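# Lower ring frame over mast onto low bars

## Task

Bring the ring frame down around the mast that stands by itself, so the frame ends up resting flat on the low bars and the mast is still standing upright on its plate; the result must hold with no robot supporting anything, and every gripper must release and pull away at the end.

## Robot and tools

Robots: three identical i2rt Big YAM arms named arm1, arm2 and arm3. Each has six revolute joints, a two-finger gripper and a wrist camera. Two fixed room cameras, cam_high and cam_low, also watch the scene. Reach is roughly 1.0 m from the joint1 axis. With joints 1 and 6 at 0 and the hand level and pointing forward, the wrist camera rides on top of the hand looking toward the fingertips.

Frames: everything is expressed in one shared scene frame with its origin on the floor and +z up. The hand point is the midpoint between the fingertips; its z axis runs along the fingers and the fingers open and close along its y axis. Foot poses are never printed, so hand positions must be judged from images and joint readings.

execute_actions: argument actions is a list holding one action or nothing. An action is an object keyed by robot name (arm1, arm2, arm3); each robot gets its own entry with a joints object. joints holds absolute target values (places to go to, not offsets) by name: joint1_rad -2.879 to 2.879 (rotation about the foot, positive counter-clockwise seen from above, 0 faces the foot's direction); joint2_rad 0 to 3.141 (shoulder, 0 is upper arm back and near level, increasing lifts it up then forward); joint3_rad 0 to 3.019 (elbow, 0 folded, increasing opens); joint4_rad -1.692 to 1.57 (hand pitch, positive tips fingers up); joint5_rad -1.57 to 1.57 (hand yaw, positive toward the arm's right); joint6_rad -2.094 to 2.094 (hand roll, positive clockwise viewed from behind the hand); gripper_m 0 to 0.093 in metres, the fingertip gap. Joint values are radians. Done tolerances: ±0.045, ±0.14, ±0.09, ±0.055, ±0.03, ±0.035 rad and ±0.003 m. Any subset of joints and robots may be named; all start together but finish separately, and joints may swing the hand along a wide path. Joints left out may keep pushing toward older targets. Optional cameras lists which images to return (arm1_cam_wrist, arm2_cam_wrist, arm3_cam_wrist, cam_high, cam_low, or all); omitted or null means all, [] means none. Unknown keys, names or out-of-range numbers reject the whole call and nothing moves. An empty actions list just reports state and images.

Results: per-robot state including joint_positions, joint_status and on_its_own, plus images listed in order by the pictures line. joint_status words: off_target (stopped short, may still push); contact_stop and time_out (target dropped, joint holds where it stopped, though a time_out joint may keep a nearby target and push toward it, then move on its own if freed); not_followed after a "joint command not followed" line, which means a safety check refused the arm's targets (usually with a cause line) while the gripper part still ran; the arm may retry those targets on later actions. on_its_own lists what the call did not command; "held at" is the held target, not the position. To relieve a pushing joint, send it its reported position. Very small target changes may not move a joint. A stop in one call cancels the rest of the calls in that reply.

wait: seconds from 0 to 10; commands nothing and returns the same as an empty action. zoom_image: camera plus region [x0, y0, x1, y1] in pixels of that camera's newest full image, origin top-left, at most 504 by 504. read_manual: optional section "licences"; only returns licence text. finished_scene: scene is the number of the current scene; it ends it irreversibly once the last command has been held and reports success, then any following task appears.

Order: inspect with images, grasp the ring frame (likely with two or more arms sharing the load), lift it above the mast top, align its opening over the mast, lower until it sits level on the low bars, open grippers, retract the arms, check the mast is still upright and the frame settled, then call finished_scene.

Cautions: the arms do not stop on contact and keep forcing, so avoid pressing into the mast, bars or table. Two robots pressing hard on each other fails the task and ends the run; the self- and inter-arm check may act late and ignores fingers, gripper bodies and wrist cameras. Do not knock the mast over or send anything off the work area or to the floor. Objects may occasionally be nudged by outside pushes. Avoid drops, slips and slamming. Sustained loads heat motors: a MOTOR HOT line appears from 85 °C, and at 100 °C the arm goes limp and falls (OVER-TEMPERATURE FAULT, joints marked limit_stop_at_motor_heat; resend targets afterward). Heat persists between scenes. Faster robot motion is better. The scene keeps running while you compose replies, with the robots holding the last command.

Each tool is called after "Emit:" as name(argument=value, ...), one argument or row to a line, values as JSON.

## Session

Emit:
execute_actions(
  actions=[],
)

Scene clock: 0.00 s.
Motor temperatures (°C, as the motors report them): arm1=[27 29 29 27 23 24] | arm2=[26 29 31 24 24 25] | arm3=[26 28 25 25 26 25]
arm1.joint_positions: joint1_rad=-0.119 joint2_rad=+0.562 joint3_rad=+1.349 joint4_rad=-1.433 joint5_rad=+0.176 joint6_rad=+0.035 gripper_m=+0.094
arm1.joint_status: not commanded
arm1.hand: x=+1.2459 y=+0.0490 z=+1.3063 quat_wxyz=(+0.090, -0.890, +0.093, +0.437) (m; scene frame)
arm2.joint_positions: joint1_rad=-0.343 joint2_rad=+0.554 joint3_rad=+1.370 joint4_rad=-1.341 joint5_rad=-0.147 joint6_rad=+0.151 gripper_m=+0.094
arm2.joint_status: not commanded
arm2.hand: x=-0.6560 y=+1.0603 z=+1.3605 quat_wxyz=(-0.441, -0.572, -0.647, +0.244) (m; scene frame)
arm3.joint_positions: joint1_rad=+0.136 joint2_rad=+0.561 joint3_rad=+1.440 joint4_rad=-1.392 joint5_rad=-0.168 joint6_rad=-0.201 gripper_m=+0.094
arm3.joint_status: not commanded
arm3.hand: x=-0.6775 y=-1.0618 z=+1.3938 quat_wxyz=(-0.411, +0.578, -0.641, -0.293) (m; scene frame)
pictures: arm1_cam_wrist, arm2_cam_wrist, arm3_cam_wrist, cam_high, cam_low
Images, in order (width x height): arm1_cam_wrist 504x504, arm2_cam_wrist 504x504, arm3_cam_wrist 504x504, cam_high 672x504, cam_low 672x504.

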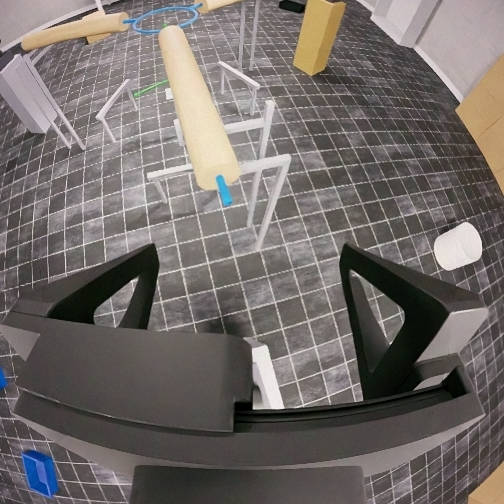

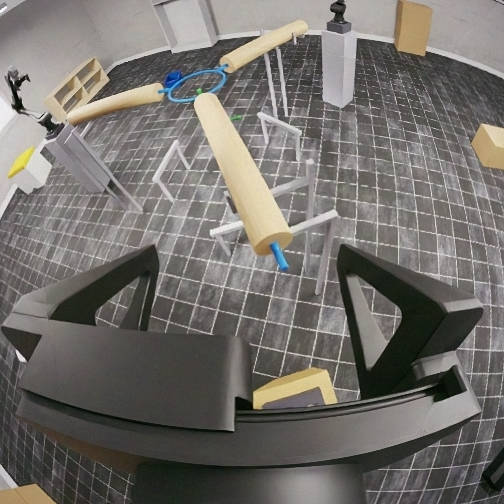

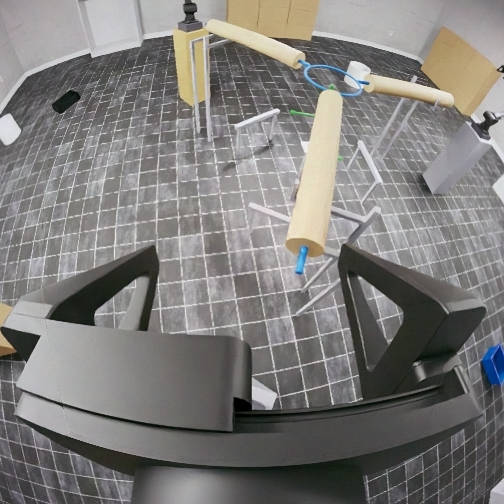

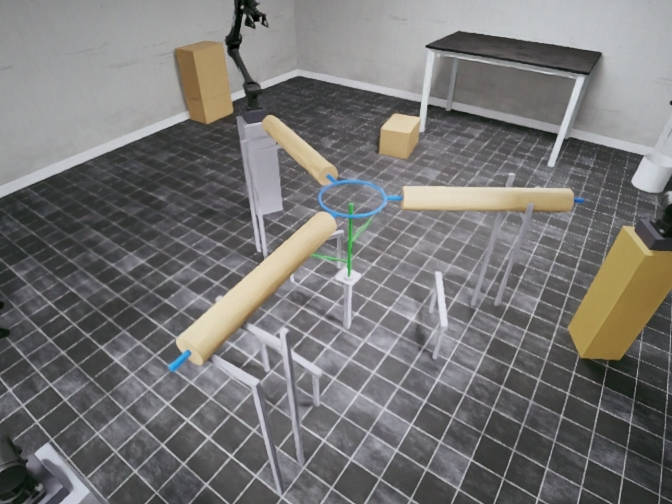

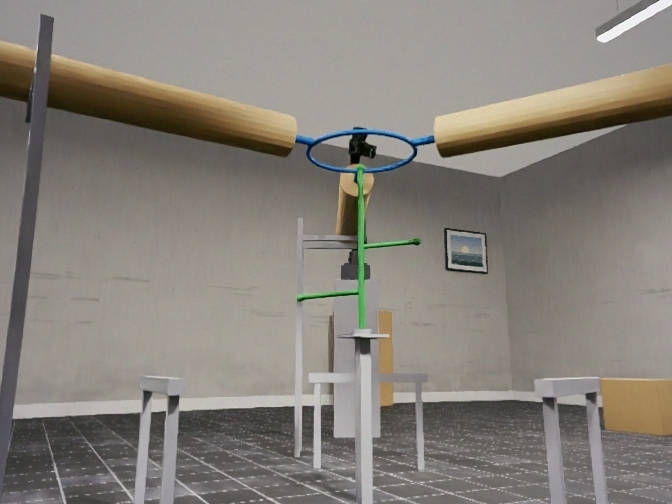

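Emit:
execute_actions(
  actions=[
    {"arm1":{"joints":{"joint1_rad":-0.178,"joint2_rad":1.555,"joint3_rad":1.425,"joint4_rad":-1.4,"joint5_rad":0,"joint6_rad":-0.21}},"arm2":{"joints":{"joint1_rad":-0.222,"joint2_rad":1.445,"joint3_rad":1.24,"joint4_rad":-1.325,"joint5_rad":0,"joint6_rad":-0.3}},"arm3":{"joints":{"joint1_rad":-0.043,"joint2_rad":1.455,"joint3_rad":1.2,"joint4_rad":-1.28,"joint5_rad":0,"joint6_rad":-0.13}}},
  ],
)

Scene clock: 12.43 s.
Motor temperatures (°C, as the motors report them): arm1=[27 29 31 27 23 24] | arm2=[26 29 33 24 24 25] | arm3=[26 28 27 25 26 25]
arm1.joint_positions: joint1_rad=-0.171 joint2_rad=+1.550 joint3_rad=+1.409 joint4_rad=-1.404 joint5_rad=+0.002 joint6_rad=-0.200 gripper_m=+0.094
arm1.joint_status: all done
arm1.hand: x=+0.9858 y=+0.0656 z=+1.0004 quat_wxyz=(+0.002, -0.999, -0.031, +0.007) (m; scene frame)
arm2.joint_positions: joint1_rad=-0.234 joint2_rad=+1.449 joint3_rad=+1.237 joint4_rad=-1.335 joint5_rad=-0.004 joint6_rad=-0.288 gripper_m=+0.094
arm2.joint_status: all done
arm2.hand: x=-0.6020 y=+0.8525 z=+1.0070 quat_wxyz=(-0.006, -0.477, -0.879, +0.014) (m; scene frame)
arm3.joint_positions: joint1_rad=-0.036 joint2_rad=+1.456 joint3_rad=+1.194 joint4_rad=-1.285 joint5_rad=-0.003 joint6_rad=-0.138 gripper_m=+0.094
arm3.joint_status: all done
arm3.hand: x=-0.4956 y=-0.9023 z=+0.9991 quat_wxyz=(-0.010, +0.535, -0.845, -0.001) (m; scene frame)
pictures: arm1_cam_wrist, arm2_cam_wrist, arm3_cam_wrist, cam_high, cam_low
Images, in order (width x height): arm1_cam_wrist 504x504, arm2_cam_wrist 504x504, arm3_cam_wrist 504x504, cam_high 672x504, cam_low 672x504.

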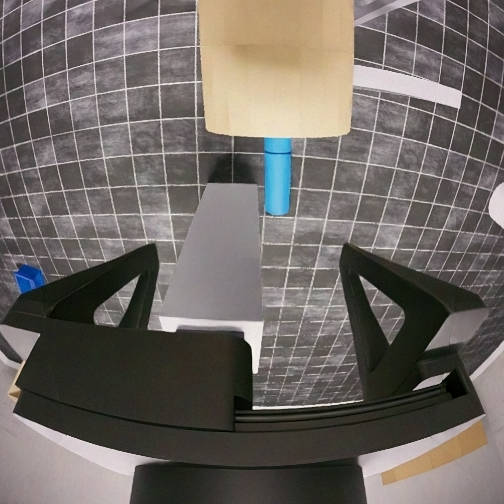

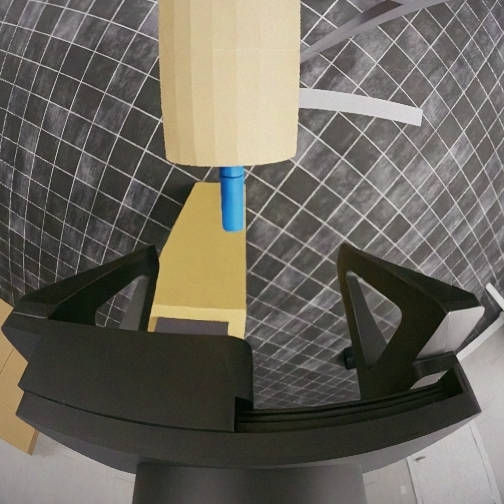

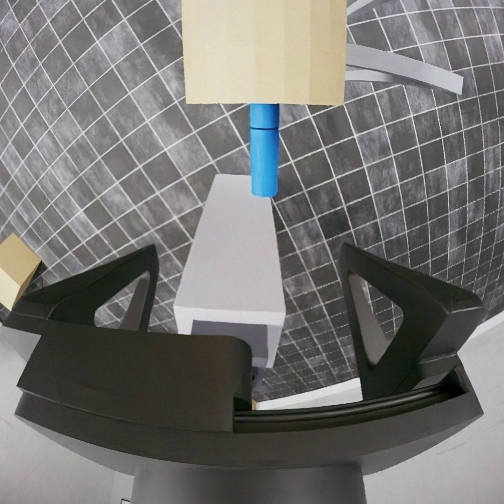

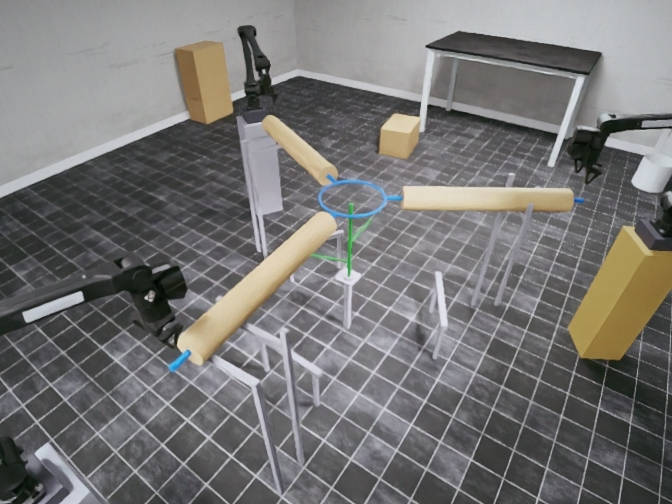

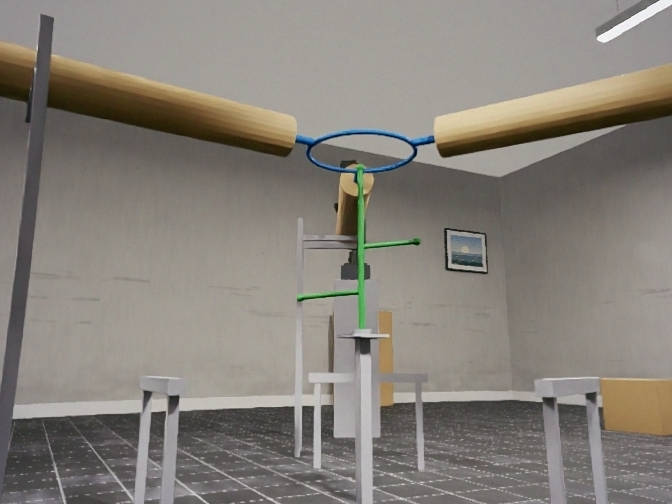

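Emit:
execute_actions(
  actions=[
    {"arm1":{"joints":{"joint1_rad":-0.217,"joint2_rad":1.637,"joint3_rad":1.247,"joint4_rad":-1.165,"joint6_rad":-0.245}},"arm2":{"joints":{"joint1_rad":-0.19,"joint2_rad":1.525,"joint3_rad":1.045,"joint4_rad":-1.075,"joint6_rad":-0.255}},"arm3":{"joints":{"joint1_rad":-0.063,"joint2_rad":1.6,"joint3_rad":1.1,"joint4_rad":-1.05,"joint6_rad":-0.16}}},
  ],
  cameras=["arm1_cam_wrist","arm2_cam_wrist","arm3_cam_wrist"],
)

Scene clock: 24.00 s.
Motor temperatures (°C, as the motors report them): arm1=[27 30 33 27 23 24] | arm2=[26 29 34 24 24 25] | arm3=[26 28 28 25 26 25]
arm1.joint_positions: joint1_rad=-0.216 joint2_rad=+1.642 joint3_rad=+1.236 joint4_rad=-1.175 joint5_rad=+0.001 joint6_rad=-0.235 gripper_m=+0.094
arm1.joint_status: all done
arm1.hand: x=+0.9917 y=+0.0855 z=+0.8958 quat_wxyz=(-0.002, -1.000, -0.026, -0.011) (m; scene frame)
arm2.joint_positions: joint1_rad=-0.201 joint2_rad=+1.537 joint3_rad=+1.039 joint4_rad=-1.089 joint5_rad=-0.003 joint6_rad=-0.266 gripper_m=+0.094
arm2.joint_status: all done
arm2.hand: x=-0.5946 y=+0.8691 z=+0.9009 quat_wxyz=(+0.009, -0.472, -0.882, +0.001) (m; scene frame)
arm3.joint_positions: joint1_rad=-0.054 joint2_rad=+1.619 joint3_rad=+1.094 joint4_rad=-1.059 joint5_rad=-0.003 joint6_rad=-0.152 gripper_m=+0.094
arm3.joint_status: all done
arm3.hand: x=-0.4806 y=-0.8954 z=+0.8976 quat_wxyz=(+0.007, +0.534, -0.846, +0.007) (m; scene frame)
pictures: arm1_cam_wrist, arm2_cam_wrist, arm3_cam_wrist
Images, in order (width x height): arm1_cam_wrist 504x504, arm2_cam_wrist 504x504, arm3_cam_wrist 504x504.

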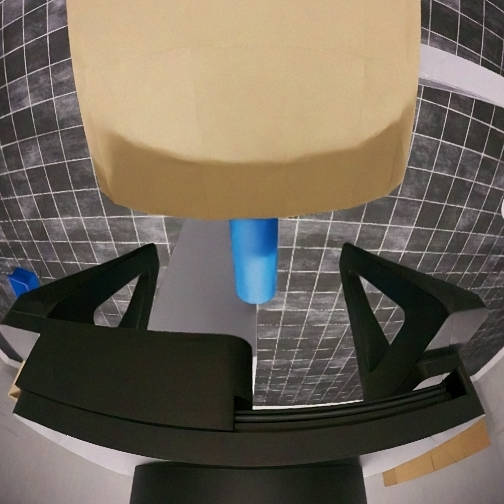

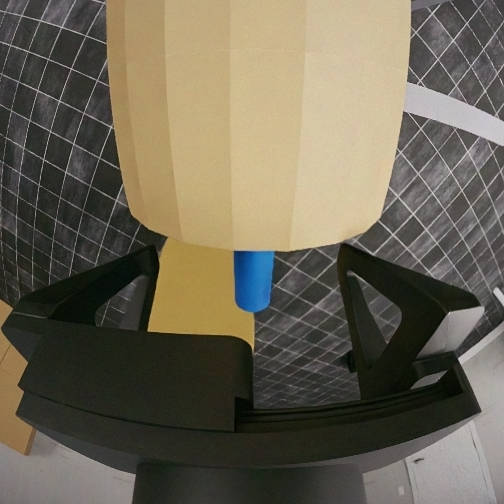

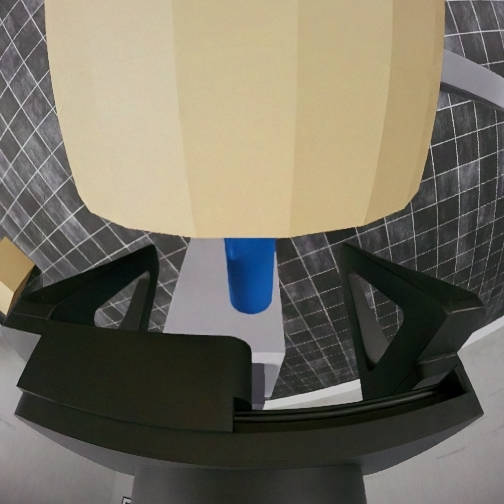

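Emit:
execute_actions(
  actions=[
    {"arm1":{"joints":{"joint4_rad":-1.135,"gripper_m":0.03}},"arm2":{"joints":{"joint3_rad":1.02,"gripper_m":0.03}},"arm3":{"joints":{"gripper_m":0.03}}},
  ],
  cameras=[],
)

Emit:
execute_actions(
  actions=[
    {"arm1":{"joints":{"gripper_m":0}},"arm2":{"joints":{"gripper_m":0}},"arm3":{"joints":{"gripper_m":0}}},
  ],
  cameras=[],
)

Emit:
execute_actions(
  actions=[
    {"arm1":{"joints":{"joint2_rad":1.525,"joint3_rad":1.53,"joint4_rad":-1.525}},"arm2":{"joints":{"joint2_rad":1.38,"joint3_rad":1.315,"joint4_rad":-1.46}},"arm3":{"joints":{"joint2_rad":1.465,"joint3_rad":1.36,"joint4_rad":-1.425}}},
  ],
)

Scene clock: 46.93 s.
Motor temperatures (°C, as the motors report them): arm1=[27 30 33 27 23 24] | arm2=[26 29 34 24 24 25] | arm3=[26 29 29 25 26 25]
arm1.joint_positions: joint1_rad=-0.216 joint2_rad=+1.642 joint3_rad=+1.236 joint4_rad=-1.146 joint5_rad=+0.001 joint6_rad=-0.235 gripper_m=+0.030
arm1.joint_status: all done
arm1.hand: x=+0.9847 y=+0.0868 z=+0.8957 quat_wxyz=(+0.001, -1.000, -0.026, +0.003) (m; scene frame)
arm2.joint_positions: joint1_rad=-0.201 joint2_rad=+1.537 joint3_rad=+1.027 joint4_rad=-1.088 joint5_rad=-0.003 joint6_rad=-0.266 gripper_m=+0.030
arm2.joint_status: all done
arm2.hand: x=-0.5961 y=+0.8735 z=+0.8971 quat_wxyz=(+0.012, -0.472, -0.882, -0.003) (m; scene frame)
arm3.joint_positions: joint1_rad=-0.054 joint2_rad=+1.619 joint3_rad=+1.094 joint4_rad=-1.059 joint5_rad=-0.003 joint6_rad=-0.153 gripper_m=+0.030
arm3.joint_status: all done
arm3.hand: x=-0.4806 y=-0.8954 z=+0.8976 quat_wxyz=(+0.007, +0.534, -0.846, +0.007) (m; scene frame)
pictures: none
No camera images: the call's "cameras" was empty. Leave "cameras" out to get every camera's image.

Scene clock: 47.47 s.
Motor temperatures (°C, as the motors report them): arm1=[27 30 33 27 23 24] | arm2=[26 29 34 24 24 25] | arm3=[26 29 29 25 26 25]
arm1.joint_positions: joint1_rad=-0.216 joint2_rad=+1.642 joint3_rad=+1.236 joint4_rad=-1.146 joint5_rad=+0.001 joint6_rad=-0.249 gripper_m=+0.018
arm1.joint_status: gripper_m off_target (ended at +0.018, target +0.000)
arm1.hand: x=+0.9847 y=+0.0868 z=+0.8957 quat_wxyz=(+0.001, -0.999, -0.033, +0.003) (m; scene frame)
arm2.joint_positions: joint1_rad=-0.201 joint2_rad=+1.537 joint3_rad=+1.027 joint4_rad=-1.085 joint5_rad=+0.005 joint6_rad=-0.265 gripper_m=+0.019
arm2.joint_status: gripper_m off_target (ended at +0.019, target +0.000)
arm2.hand: x=-0.5973 y=+0.8725 z=+0.8971 quat_wxyz=(+0.014, -0.472, -0.881, +0.001) (m; scene frame)
arm3.joint_positions: joint1_rad=-0.054 joint2_rad=+1.619 joint3_rad=+1.094 joint4_rad=-1.058 joint5_rad=-0.003 joint6_rad=-0.158 gripper_m=+0.018
arm3.joint_status: gripper_m off_target (ended at +0.018, target +0.000)
arm3.hand: x=-0.4806 y=-0.8952 z=+0.8976 quat_wxyz=(+0.006, +0.536, -0.844, +0.006) (m; scene frame)
pictures: none
No camera images: the call's "cameras" was empty. Leave "cameras" out to get every camera's image.

Scene clock: 48.67 s.
Motor temperatures (°C, as the motors report them): arm1=[27 30 33 27 23 24] | arm2=[26 30 35 24 24 25] | arm3=[26 29 29 25 26 25]
arm1.joint_positions: joint1_rad=-0.216 joint2_rad=+1.545 joint3_rad=+1.490 joint4_rad=-1.493 joint5_rad=+0.000 joint6_rad=-0.251 gripper_m=+0.018
arm1.joint_status: all done
arm1.hand: x=+0.9878 y=+0.0859 z=+1.0331 quat_wxyz=(+0.001, -0.999, -0.034, +0.005) (m; scene frame)
arm2.joint_positions: joint1_rad=-0.201 joint2_rad=+1.400 joint3_rad=+1.258 joint4_rad=-1.423 joint5_rad=-0.002 joint6_rad=-0.263 gripper_m=+0.019
arm2.joint_status: all done
arm2.hand: x=-0.5944 y=+0.8746 z=+1.0336 quat_wxyz=(+0.001, -0.473, -0.881, +0.009) (m; scene frame)
arm3.joint_positions: joint1_rad=-0.054 joint2_rad=+1.482 joint3_rad=+1.306 joint4_rad=-1.395 joint5_rad=-0.006 joint6_rad=-0.158 gripper_m=+0.018
arm3.joint_status: all done
arm3.hand: x=-0.4836 y=-0.8966 z=+1.0303 quat_wxyz=(+0.002, +0.536, -0.844, +0.003) (m; scene frame)
pictures: arm1_cam_wrist, arm2_cam_wrist, arm3_cam_wrist, cam_high, cam_low
Images, in order (width x height): arm1_cam_wrist 504x504, arm2_cam_wrist 504x504, arm3_cam_wrist 504x504, cam_high 672x504, cam_low 672x504.

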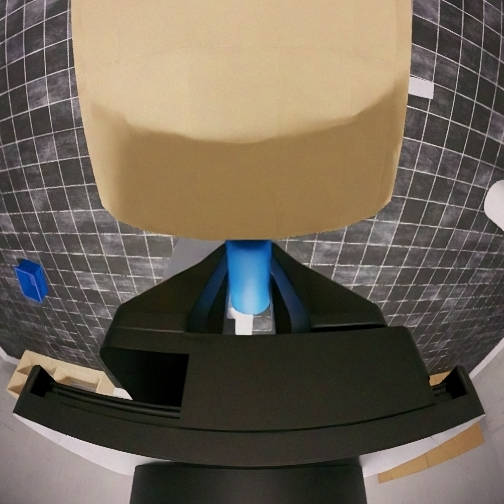

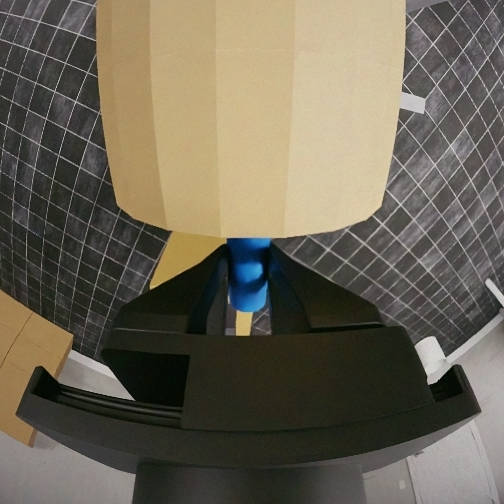

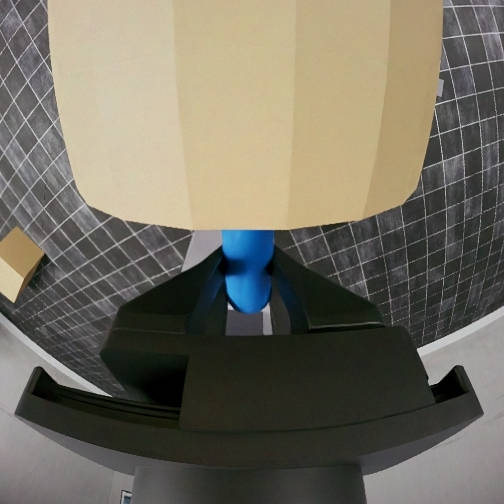

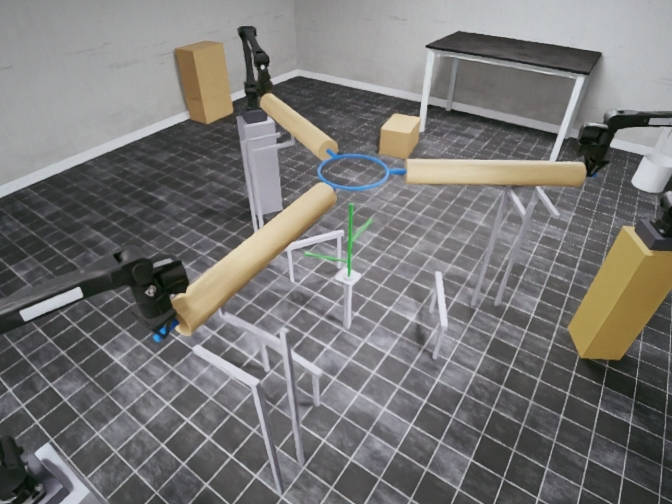

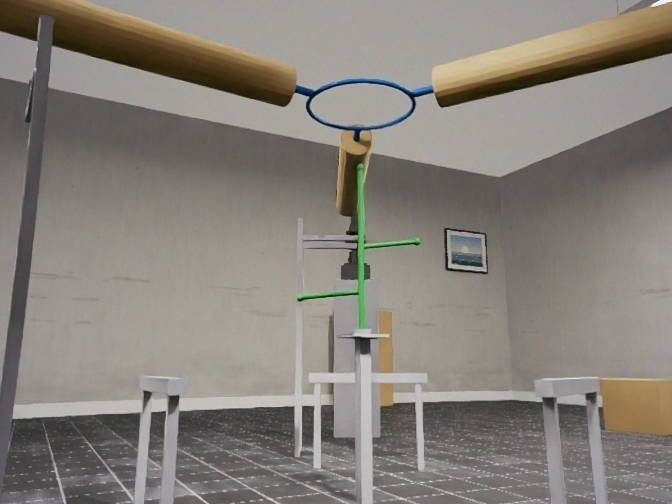

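Emit:
execute_actions(
  actions=[
    {"arm1":{"joints":{"joint1_rad":0.045,"joint6_rad":0.135,"joint3_rad":1.51}},"arm2":{"joints":{"joint1_rad":0.095,"joint6_rad":0.145}},"arm3":{"joints":{"joint1_rad":0.23,"joint6_rad":0.25}}},
  ],
  cameras=[],
)

Emit:
execute_actions(
  actions=[
    {"arm1":{"joints":{"joint1_rad":0.295,"joint6_rad":0.51,"joint2_rad":1.62,"joint3_rad":1.64,"joint4_rad":-1.54}},"arm2":{"joints":{"joint1_rad":0.38,"joint6_rad":0.555,"joint2_rad":1.47,"joint3_rad":1.41}},"arm3":{"joints":{"joint1_rad":0.48,"joint6_rad":0.62,"joint2_rad":1.605,"joint3_rad":1.53,"joint4_rad":-1.44}}},
  ],
  cameras=["cam_high"],
)

Emit:
execute_actions(
  actions=[
    {"arm1":{"joints":{"joint2_rad":1.705,"joint3_rad":1.325,"joint4_rad":-1.145}},"arm2":{"joints":{"joint2_rad":1.59,"joint3_rad":1.115,"joint4_rad":-1.04}},"arm3":{"joints":{"joint2_rad":1.725,"joint3_rad":1.25,"joint4_rad":-1.045}}},
  ],
  cameras=["cam_high"],
)

Emit:
execute_actions(
  actions=[
    {"arm1":{"joints":{"joint2_rad":1.875,"joint3_rad":1.21,"joint4_rad":-0.857}},"arm2":{"joints":{"joint2_rad":1.8,"joint3_rad":1.01,"joint4_rad":-0.72}},"arm3":{"joints":{"joint2_rad":1.925,"joint3_rad":1.163,"joint4_rad":-0.758}}},
  ],
  cameras=["cam_high","cam_low"],
)

Emit:
zoom_image(
  camera="cam_high",
  region=[280,170,420,310],
)

Scene clock: 66.87 s.
Motor temperatures (°C, as the motors report them): arm1=[27 31 36 27 23 24] | arm2=[26 30 38 24 24 25] | arm3=[26 29 32 25 26 25]
arm1.joint_positions: joint1_rad=+0.052 joint2_rad=+1.545 joint3_rad=+1.490 joint4_rad=-1.509 joint5_rad=-0.001 joint6_rad=+0.123 gripper_m=+0.018
arm1.joint_status: all done
arm1.hand: x=+0.9855 y=-0.0383 z=+1.0333 quat_wxyz=(-0.002, -1.000, +0.019, -0.003) (m; scene frame)
arm2.joint_positions: joint1_rad=+0.077 joint2_rad=+1.400 joint3_rad=+1.258 joint4_rad=-1.441 joint5_rad=+0.005 joint6_rad=+0.131 gripper_m=+0.019
arm2.joint_status: all done
arm2.hand: x=-0.4975 y=+0.9275 z=+1.0318 quat_wxyz=(+0.010, -0.523, -0.852, +0.007) (m; scene frame)
arm3.joint_positions: joint1_rad=+0.228 joint2_rad=+1.482 joint3_rad=+1.306 joint4_rad=-1.395 joint5_rad=-0.004 joint6_rad=+0.237 gripper_m=+0.018
arm3.joint_status: all done
arm3.hand: x=-0.5924 y=-0.8433 z=+1.0291 quat_wxyz=(+0.002, +0.488, -0.873, +0.004) (m; scene frame)
pictures: none
No camera images: the call's "cameras" was empty. Leave "cameras" out to get every camera's image.

Scene clock: 68.00 s.
Motor temperatures (°C, as the motors report them): arm1=[27 31 36 27 23 24] | arm2=[26 30 39 24 24 25] | arm3=[26 29 33 25 26 25]
arm1.joint_positions: joint1_rad=+0.286 joint2_rad=+1.635 joint3_rad=+1.584 joint4_rad=-1.517 joint5_rad=+0.004 joint6_rad=+0.478 gripper_m=+0.018
arm1.joint_status: all done
arm1.hand: x=+0.9756 y=-0.1536 z=+1.0282 quat_wxyz=(+0.001, -0.997, +0.080, -0.004) (m; scene frame)
arm2.joint_positions: joint1_rad=+0.357 joint2_rad=+1.498 joint3_rad=+1.348 joint4_rad=-1.438 joint5_rad=+0.004 joint6_rad=+0.528 gripper_m=+0.019
arm2.joint_status: all done
arm2.hand: x=-0.3874 y=+0.9794 z=+1.0243 quat_wxyz=(+0.012, -0.572, -0.820, +0.009) (m; scene frame)
arm3.joint_positions: joint1_rad=+0.470 joint2_rad=+1.645 joint3_rad=+1.468 joint4_rad=-1.414 joint5_rad=-0.001 joint6_rad=+0.598 gripper_m=+0.018
arm3.joint_status: all done
arm3.hand: x=-0.6902 y=-0.7667 z=+1.0170 quat_wxyz=(+0.005, +0.435, -0.900, +0.014) (m; scene frame)
pictures: cam_high
Images, in order (width x height): cam_high 672x504.

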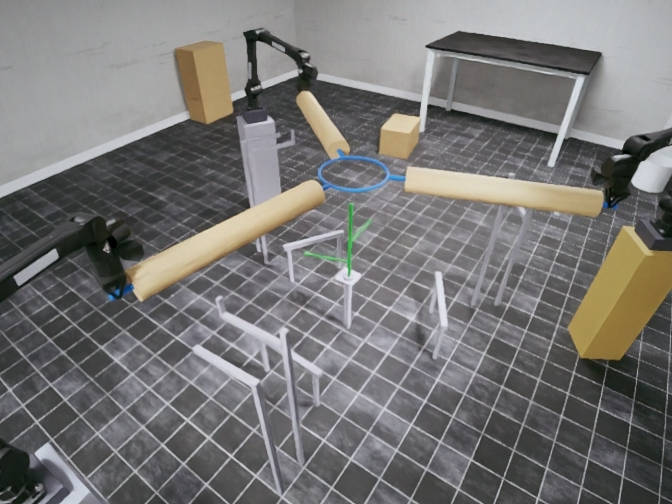

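Scene clock: 69.03 s.
Motor temperatures (°C, as the motors report them): arm1=[27 31 36 27 23 24] | arm2=[26 30 38 24 24 25] | arm3=[26 29 33 25 26 25]
arm1.joint_positions: joint1_rad=+0.294 joint2_rad=+1.739 joint3_rad=+1.314 joint4_rad=-1.148 joint5_rad=-0.003 joint6_rad=+0.487 gripper_m=+0.018
arm1.joint_status: all done
arm1.hand: x=+0.9756 y=-0.1602 z=+0.8789 quat_wxyz=(-0.002, -0.997, +0.080, -0.007) (m; scene frame)
arm2.joint_positions: joint1_rad=+0.366 joint2_rad=+1.634 joint3_rad=+1.109 joint4_rad=-1.057 joint5_rad=+0.005 joint6_rad=+0.537 gripper_m=+0.019
arm2.joint_status: all done
arm2.hand: x=-0.3825 y=+0.9773 z=+0.8809 quat_wxyz=(+0.009, -0.572, -0.820, +0.010) (m; scene frame)
arm3.joint_positions: joint1_rad=+0.474 joint2_rad=+1.780 joint3_rad=+1.248 joint4_rad=-1.047 joint5_rad=+0.001 joint6_rad=+0.604 gripper_m=+0.018
arm3.joint_status: all done
arm3.hand: x=-0.6904 y=-0.7625 z=+0.8742 quat_wxyz=(+0.001, +0.434, -0.901, +0.009) (m; scene frame)
pictures: cam_high
Images, in order (width x height): cam_high 672x504.

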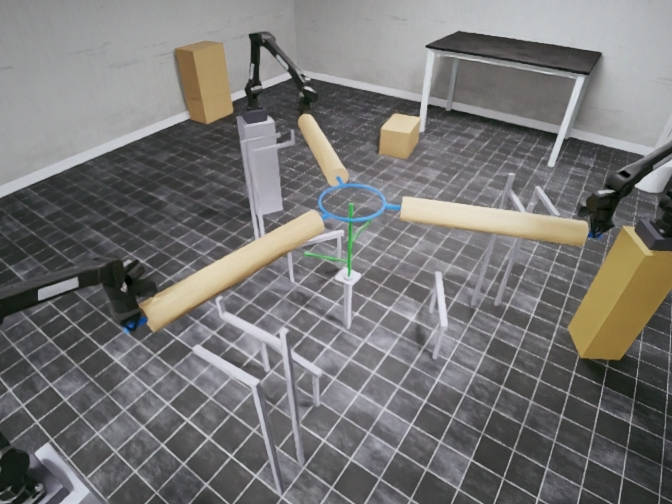

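Scene clock: 70.07 s.
Motor temperatures (°C, as the motors report them): arm1=[27 31 36 27 23 24] | arm2=[26 30 38 24 24 25] | arm3=[26 29 32 25 26 25]
arm1.joint_positions: joint1_rad=+0.295 joint2_rad=+1.911 joint3_rad=+1.200 joint4_rad=-0.860 joint5_rad=-0.004 joint6_rad=+0.487 gripper_m=+0.018
arm1.joint_status: all done
arm1.hand: x=+0.9756 y=-0.1613 z=+0.7593 quat_wxyz=(-0.002, -0.997, +0.080, -0.007) (m; scene frame)
arm2.joint_positions: joint1_rad=+0.366 joint2_rad=+1.845 joint3_rad=+1.002 joint4_rad=-0.736 joint5_rad=+0.002 joint6_rad=+0.539 gripper_m=+0.019
arm2.joint_status: all done
arm2.hand: x=-0.3832 y=+0.9760 z=+0.7600 quat_wxyz=(+0.007, -0.573, -0.819, +0.009) (m; scene frame)
arm3.joint_positions: joint1_rad=+0.474 joint2_rad=+1.975 joint3_rad=+1.163 joint4_rad=-0.755 joint5_rad=+0.003 joint6_rad=+0.605 gripper_m=+0.018
arm3.joint_status: all done
arm3.hand: x=-0.6892 y=-0.7609 z=+0.7559 quat_wxyz=(-0.003, +0.433, -0.901, +0.004) (m; scene frame)
pictures: cam_high, cam_low
Images, in order (width x height): cam_high 672x504, cam_low 672x504.

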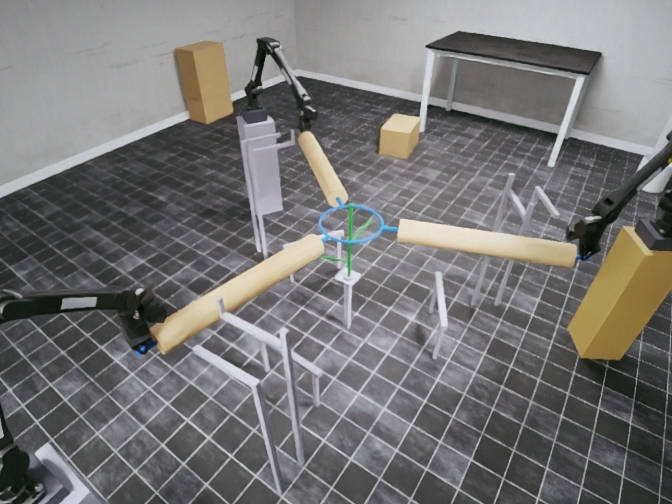

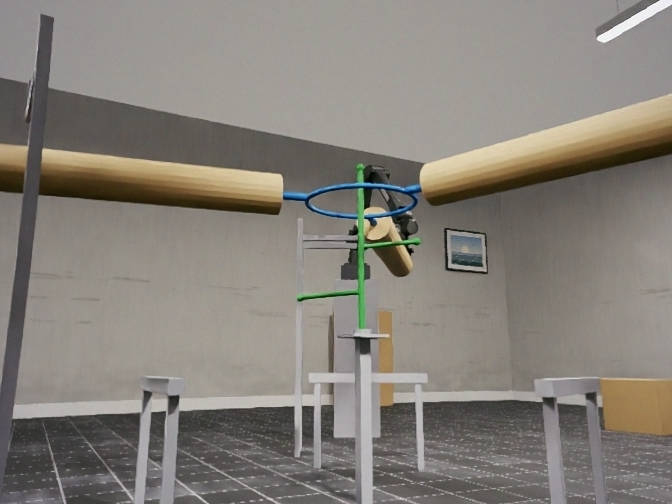

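Region (280, 170, 420, 310) of cam_high's 672x504 image, scaled by 3.600, with more detail than that image has.

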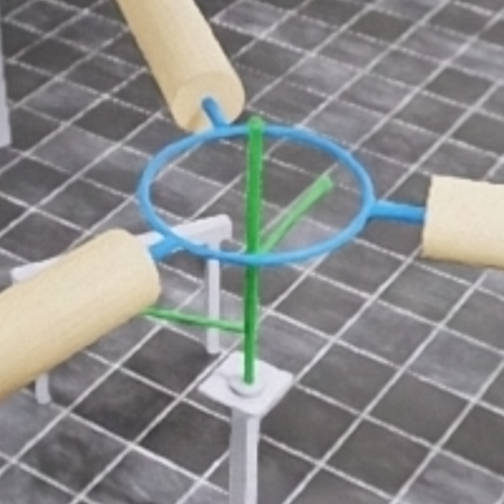

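Emit:
execute_actions(
  actions=[
    {"arm1":{"joints":{"joint1_rad":0.25,"joint6_rad":0.45,"joint2_rad":2.1,"joint3_rad":1.55,"joint4_rad":-0.98}},"arm2":{"joints":{"joint1_rad":0.19,"joint6_rad":0.36,"joint2_rad":1.715,"joint3_rad":0.815,"joint4_rad":-0.605}},"arm3":{"joints":{"joint1_rad":0.67,"joint6_rad":0.81,"joint2_rad":1.94,"joint3_rad":1.13,"joint4_rad":-0.715}}},
  ],
  cameras=["cam_high","cam_low"],
)

Emit:
zoom_image(
  camera="cam_high",
  region=[280,170,420,310],
)

Scene clock: 81.70 s.
Motor temperatures (°C, as the motors report them): arm1=[27 31 34 27 23 24] | arm2=[26 30 36 24 24 25] | arm3=[26 30 31 25 26 25]
arm1.joint_positions: joint1_rad=+0.256 joint2_rad=+2.109 joint3_rad=+1.505 joint4_rad=-0.955 joint5_rad=-0.004 joint6_rad=+0.444 gripper_m=+0.018
arm1.joint_status: all done
arm1.hand: x=+0.8837 y=-0.1682 z=+0.7462 quat_wxyz=(-0.004, -0.997, +0.078, -0.002) (m; scene frame)
arm2.joint_positions: joint1_rad=+0.185 joint2_rad=+1.756 joint3_rad=+0.804 joint4_rad=-0.623 joint5_rad=+0.000 joint6_rad=+0.360 gripper_m=+0.019
arm2.joint_status: all done
arm2.hand: x=-0.4797 y=+0.9671 z=+0.7488 quat_wxyz=(+0.005, -0.574, -0.819, +0.007) (m; scene frame)
arm3.joint_positions: joint1_rad=+0.665 joint2_rad=+1.975 joint3_rad=+1.126 joint4_rad=-0.715 joint5_rad=+0.007 joint6_rad=+0.796 gripper_m=+0.018
arm3.joint_status: all done
arm3.hand: x=-0.7824 y=-0.7724 z=+0.7462 quat_wxyz=(-0.005, +0.434, -0.901, +0.003) (m; scene frame)
pictures: cam_high, cam_low
Images, in order (width x height): cam_high 672x504, cam_low 672x504.

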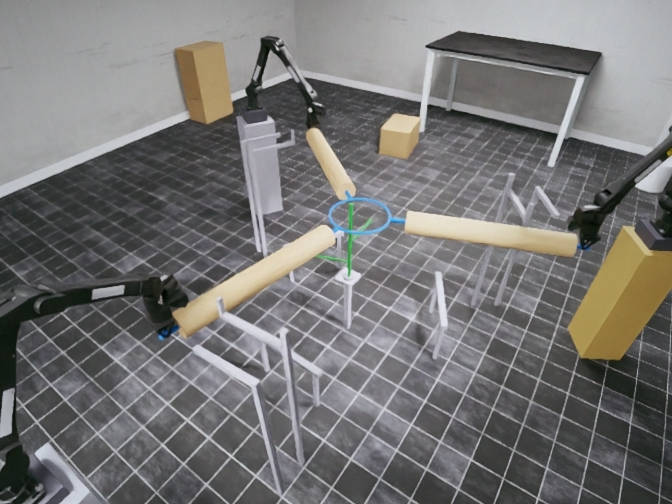

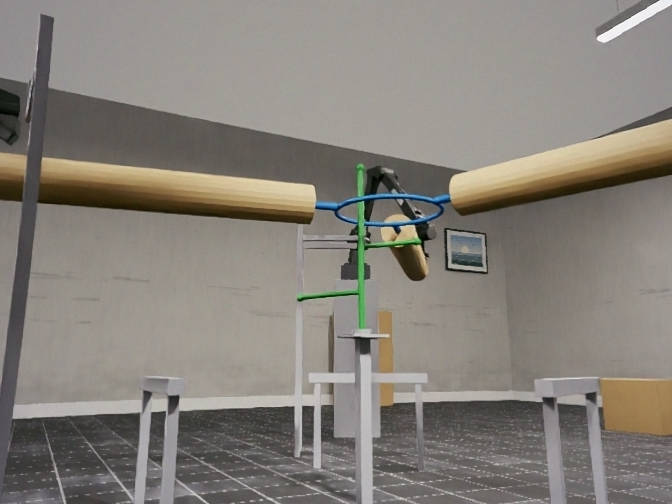

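Region (280, 170, 420, 310) of cam_high's 672x504 image, scaled by 3.600, with more detail than that image has.

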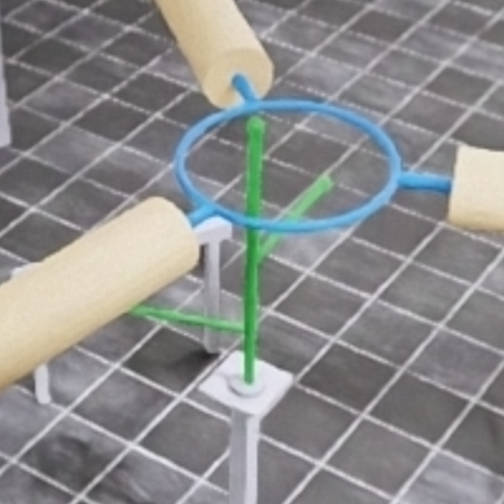

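Emit:
execute_actions(
  actions=[
    {"arm1":{"joints":{"joint2_rad":2.22,"joint3_rad":1.535,"joint4_rad":-0.83}},"arm2":{"joints":{"joint2_rad":1.93,"joint3_rad":0.81,"joint4_rad":-0.395}},"arm3":{"joints":{"joint2_rad":2.11,"joint3_rad":1.145,"joint4_rad":-0.555}}},
  ],
  cameras=["cam_high"],
)

Emit:
execute_actions(
  actions=[
    {"arm1":{"joints":{"joint2_rad":2.365,"joint3_rad":1.56,"joint4_rad":-0.71}},"arm2":{"joints":{"joint2_rad":2.155,"joint3_rad":0.86,"joint4_rad":-0.215}},"arm3":{"joints":{"joint2_rad":2.29,"joint3_rad":1.19,"joint4_rad":-0.42}}},
  ],
  cameras=["cam_low"],
)

Emit:
execute_actions(
  actions=[
    {"arm1":{"joints":{"joint1_rad":0.295,"joint6_rad":0.5,"joint2_rad":2.225,"joint3_rad":1.205,"joint4_rad":-0.5}},"arm2":{"joints":{"joint1_rad":0.37,"joint6_rad":0.545,"joint2_rad":2.24,"joint3_rad":1.055,"joint4_rad":-0.335}},"arm3":{"joints":{"joint1_rad":0.47,"joint6_rad":0.6,"joint2_rad":2.33,"joint3_rad":1.22}}},
  ],
  cameras=["cam_high","cam_low"],
)

Emit:
zoom_image(
  camera="cam_high",
  region=[280,170,420,310],
)

Scene clock: 98.33 s.
Motor temperatures (°C, as the motors report them): arm1=[27 32 35 27 23 24] | arm2=[26 30 34 24 24 25] | arm3=[26 31 29 25 26 25]
arm1.joint_positions: joint1_rad=+0.256 joint2_rad=+2.251 joint3_rad=+1.505 joint4_rad=-0.826 joint5_rad=-0.004 joint6_rad=+0.443 gripper_m=+0.018
arm1.joint_status: all done
arm1.hand: x=+0.8832 y=-0.1692 z=+0.6655 quat_wxyz=(-0.002, -0.997, +0.077, -0.007) (m; scene frame)
arm2.joint_positions: joint1_rad=+0.186 joint2_rad=+1.956 joint3_rad=+0.791 joint4_rad=-0.401 joint5_rad=+0.007 joint6_rad=+0.359 gripper_m=+0.019
arm2.joint_status: all done
arm2.hand: x=-0.4814 y=+0.9658 z=+0.6748 quat_wxyz=(+0.001, -0.573, -0.819, +0.012) (m; scene frame)
arm3.joint_positions: joint1_rad=+0.664 joint2_rad=+2.146 joint3_rad=+1.126 joint4_rad=-0.543 joint5_rad=+0.003 joint6_rad=+0.795 gripper_m=+0.018
arm3.joint_status: all done
arm3.hand: x=-0.7817 y=-0.7739 z=+0.6666 quat_wxyz=(-0.003, +0.434, -0.901, +0.002) (m; scene frame)
pictures: cam_high
Images, in order (width x height): cam_high 672x504.

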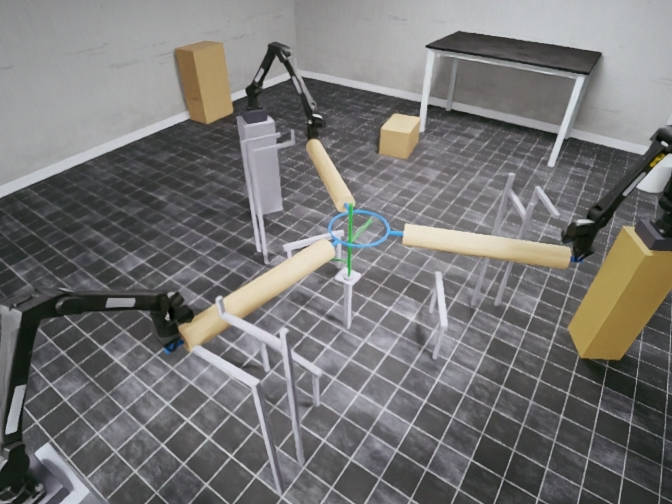

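Scene clock: 99.33 s.
Motor temperatures (°C, as the motors report them): arm1=[27 32 35 27 23 24] | arm2=[26 30 34 24 24 25] | arm3=[26 31 29 25 26 25]
arm1.joint_positions: joint1_rad=+0.257 joint2_rad=+2.388 joint3_rad=+1.521 joint4_rad=-0.702 joint5_rad=-0.005 joint6_rad=+0.443 gripper_m=+0.018
arm1.joint_status: all done
arm1.hand: x=+0.8850 y=-0.1697 z=+0.5915 quat_wxyz=(-0.003, -0.997, +0.077, -0.006) (m; scene frame)
arm2.joint_positions: joint1_rad=+0.186 joint2_rad=+2.180 joint3_rad=+0.837 joint4_rad=-0.225 joint5_rad=+0.004 joint6_rad=+0.359 gripper_m=+0.019
arm2.joint_status: all done
arm2.hand: x=-0.4808 y=+0.9638 z=+0.5998 quat_wxyz=(+0.002, -0.573, -0.819, +0.010) (m; scene frame)
arm3.joint_positions: joint1_rad=+0.660 joint2_rad=+2.324 joint3_rad=+1.171 joint4_rad=-0.413 joint5_rad=+0.004 joint6_rad=+0.791 gripper_m=+0.018
arm3.joint_status: all done
arm3.hand: x=-0.7795 y=-0.7746 z=+0.5918 quat_wxyz=(-0.003, +0.434, -0.901, +0.004) (m; scene frame)
pictures: cam_low
Images, in order (width x height): cam_low 672x504.

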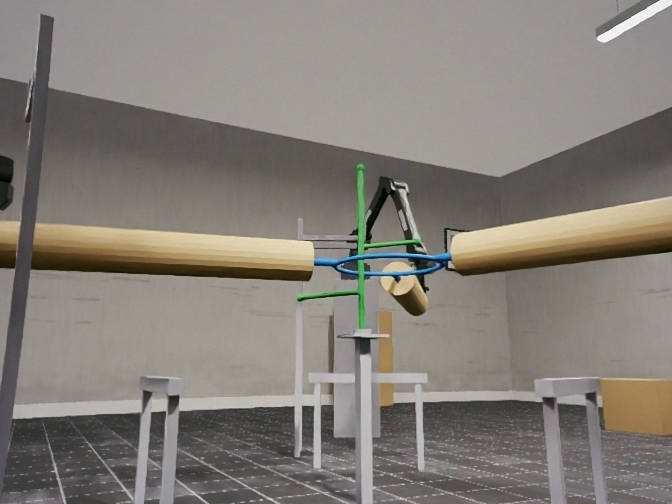

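Scene clock: 100.53 s.
Motor temperatures (°C, as the motors report them): arm1=[27 32 35 27 23 24] | arm2=[26 30 34 24 24 25] | arm3=[26 31 29 25 26 25]
arm1.joint_positions: joint1_rad=+0.303 joint2_rad=+2.285 joint3_rad=+1.204 joint4_rad=-0.500 joint5_rad=-0.005 joint6_rad=+0.489 gripper_m=+0.018
arm1.joint_status: all done
arm1.hand: x=+0.9823 y=-0.1650 z=+0.5788 quat_wxyz=(-0.001, -0.997, +0.077, -0.012) (m; scene frame)
arm2.joint_positions: joint1_rad=+0.370 joint2_rad=+2.261 joint3_rad=+1.036 joint4_rad=-0.328 joint5_rad=+0.007 joint6_rad=+0.537 gripper_m=+0.019
arm2.joint_status: all done
arm2.hand: x=-0.3796 y=+0.9706 z=+0.5883 quat_wxyz=(-0.006, -0.571, -0.821, +0.012) (m; scene frame)
arm3.joint_positions: joint1_rad=+0.460 joint2_rad=+2.341 joint3_rad=+1.197 joint4_rad=-0.414 joint5_rad=+0.001 joint6_rad=+0.588 gripper_m=+0.018
arm3.joint_status: all done
arm3.hand: x=-0.6819 y=-0.7642 z=+0.5885 quat_wxyz=(-0.004, +0.435, -0.901, +0.000) (m; scene frame)
pictures: cam_high, cam_low
Images, in order (width x height): cam_high 672x504, cam_low 672x504.

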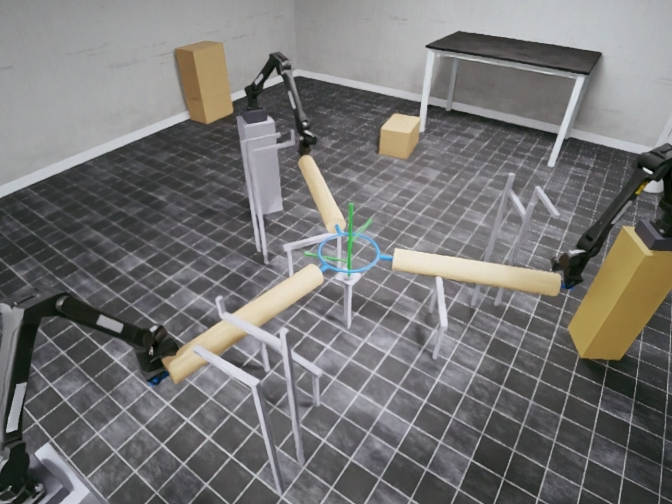

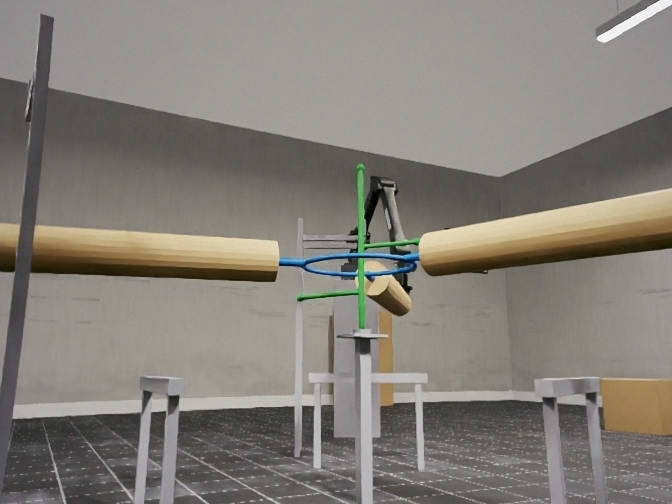

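Region (280, 170, 420, 310) of cam_high's 672x504 image, scaled by 3.600, with more detail than that image has.

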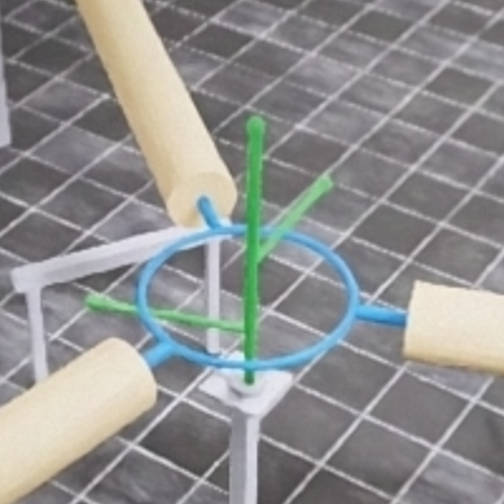

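Emit:
execute_actions(
  actions=[
    {"arm1":{"joints":{"joint1_rad":0.505,"joint6_rad":0.71,"joint2_rad":2.315,"joint3_rad":1.265,"joint4_rad":-0.486}},"arm2":{"joints":{"joint1_rad":0.262,"joint6_rad":0.43,"joint2_rad":2.39,"joint3_rad":1.385,"joint4_rad":-0.515}},"arm3":{"joints":{"joint1_rad":0.357,"joint6_rad":0.485,"joint2_rad":2.29,"joint3_rad":0.93,"joint4_rad":-0.172}}},
  ],
  cameras=["cam_high","cam_low"],
)

Emit:
zoom_image(
  camera="cam_high",
  region=[280,170,420,310],
)

Emit:
zoom_image(
  camera="cam_low",
  region=[240,200,440,400],
)

Scene clock: 114.67 s.
Motor temperatures (°C, as the motors report them): arm1=[27 33 33 27 23 24] | arm2=[26 31 34 24 24 25] | arm3=[26 31 28 25 26 25]
arm1.joint_positions: joint1_rad=+0.517 joint2_rad=+2.319 joint3_rad=+1.246 joint4_rad=-0.488 joint5_rad=-0.005 joint6_rad=+0.706 gripper_m=+0.018
arm1.joint_status: all done
arm1.hand: x=+1.0148 y=-0.2692 z=+0.5705 quat_wxyz=(-0.006, -0.997, +0.078, -0.004) (m; scene frame)
arm2.joint_positions: joint1_rad=+0.254 joint2_rad=+2.408 joint3_rad=+1.359 joint4_rad=-0.510 joint5_rad=+0.003 joint6_rad=+0.431 gripper_m=+0.019
arm2.joint_status: all done
arm2.hand: x=-0.3488 y=+0.8665 z=+0.5716 quat_wxyz=(-0.003, -0.574, -0.818, +0.010) (m; scene frame)
arm3.joint_positions: joint1_rad=+0.352 joint2_rad=+2.331 joint3_rad=+0.933 joint4_rad=-0.173 joint5_rad=+0.001 joint6_rad=+0.481 gripper_m=+0.018
arm3.joint_status: all done
arm3.hand: x=-0.6475 y=-0.8678 z=+0.5643 quat_wxyz=(-0.001, +0.434, -0.901, +0.005) (m; scene frame)
pictures: cam_high, cam_low
Images, in order (width x height): cam_high 672x504, cam_low 672x504.

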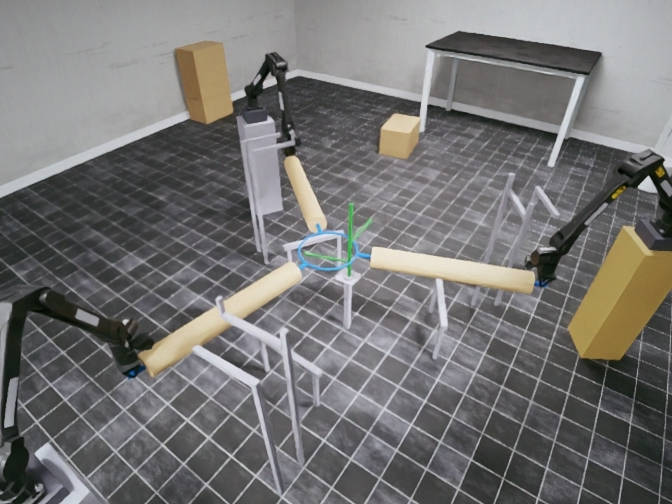

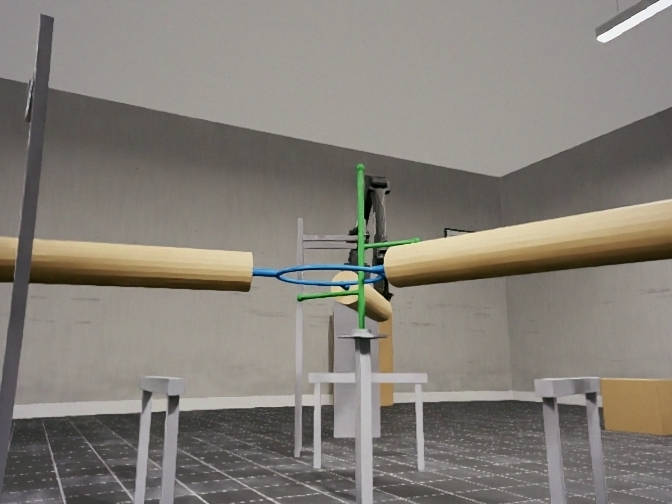

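Region (280, 170, 420, 310) of cam_high's 672x504 image, scaled by 3.600, with more detail than that image has.

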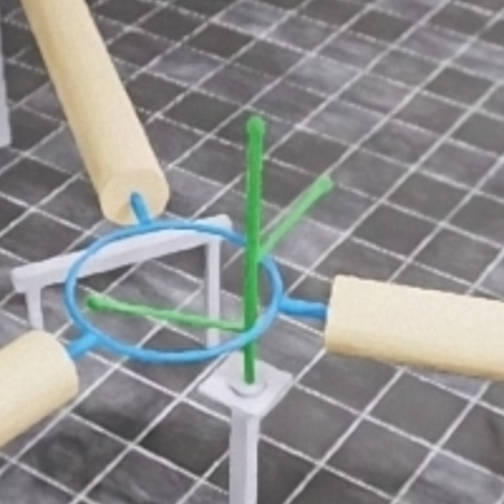

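Region (240, 200, 440, 400) of cam_low's 672x504 image, scaled by 2.520, with more detail than that image has.

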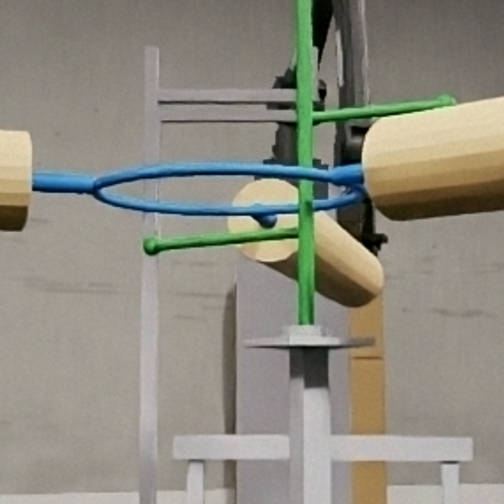

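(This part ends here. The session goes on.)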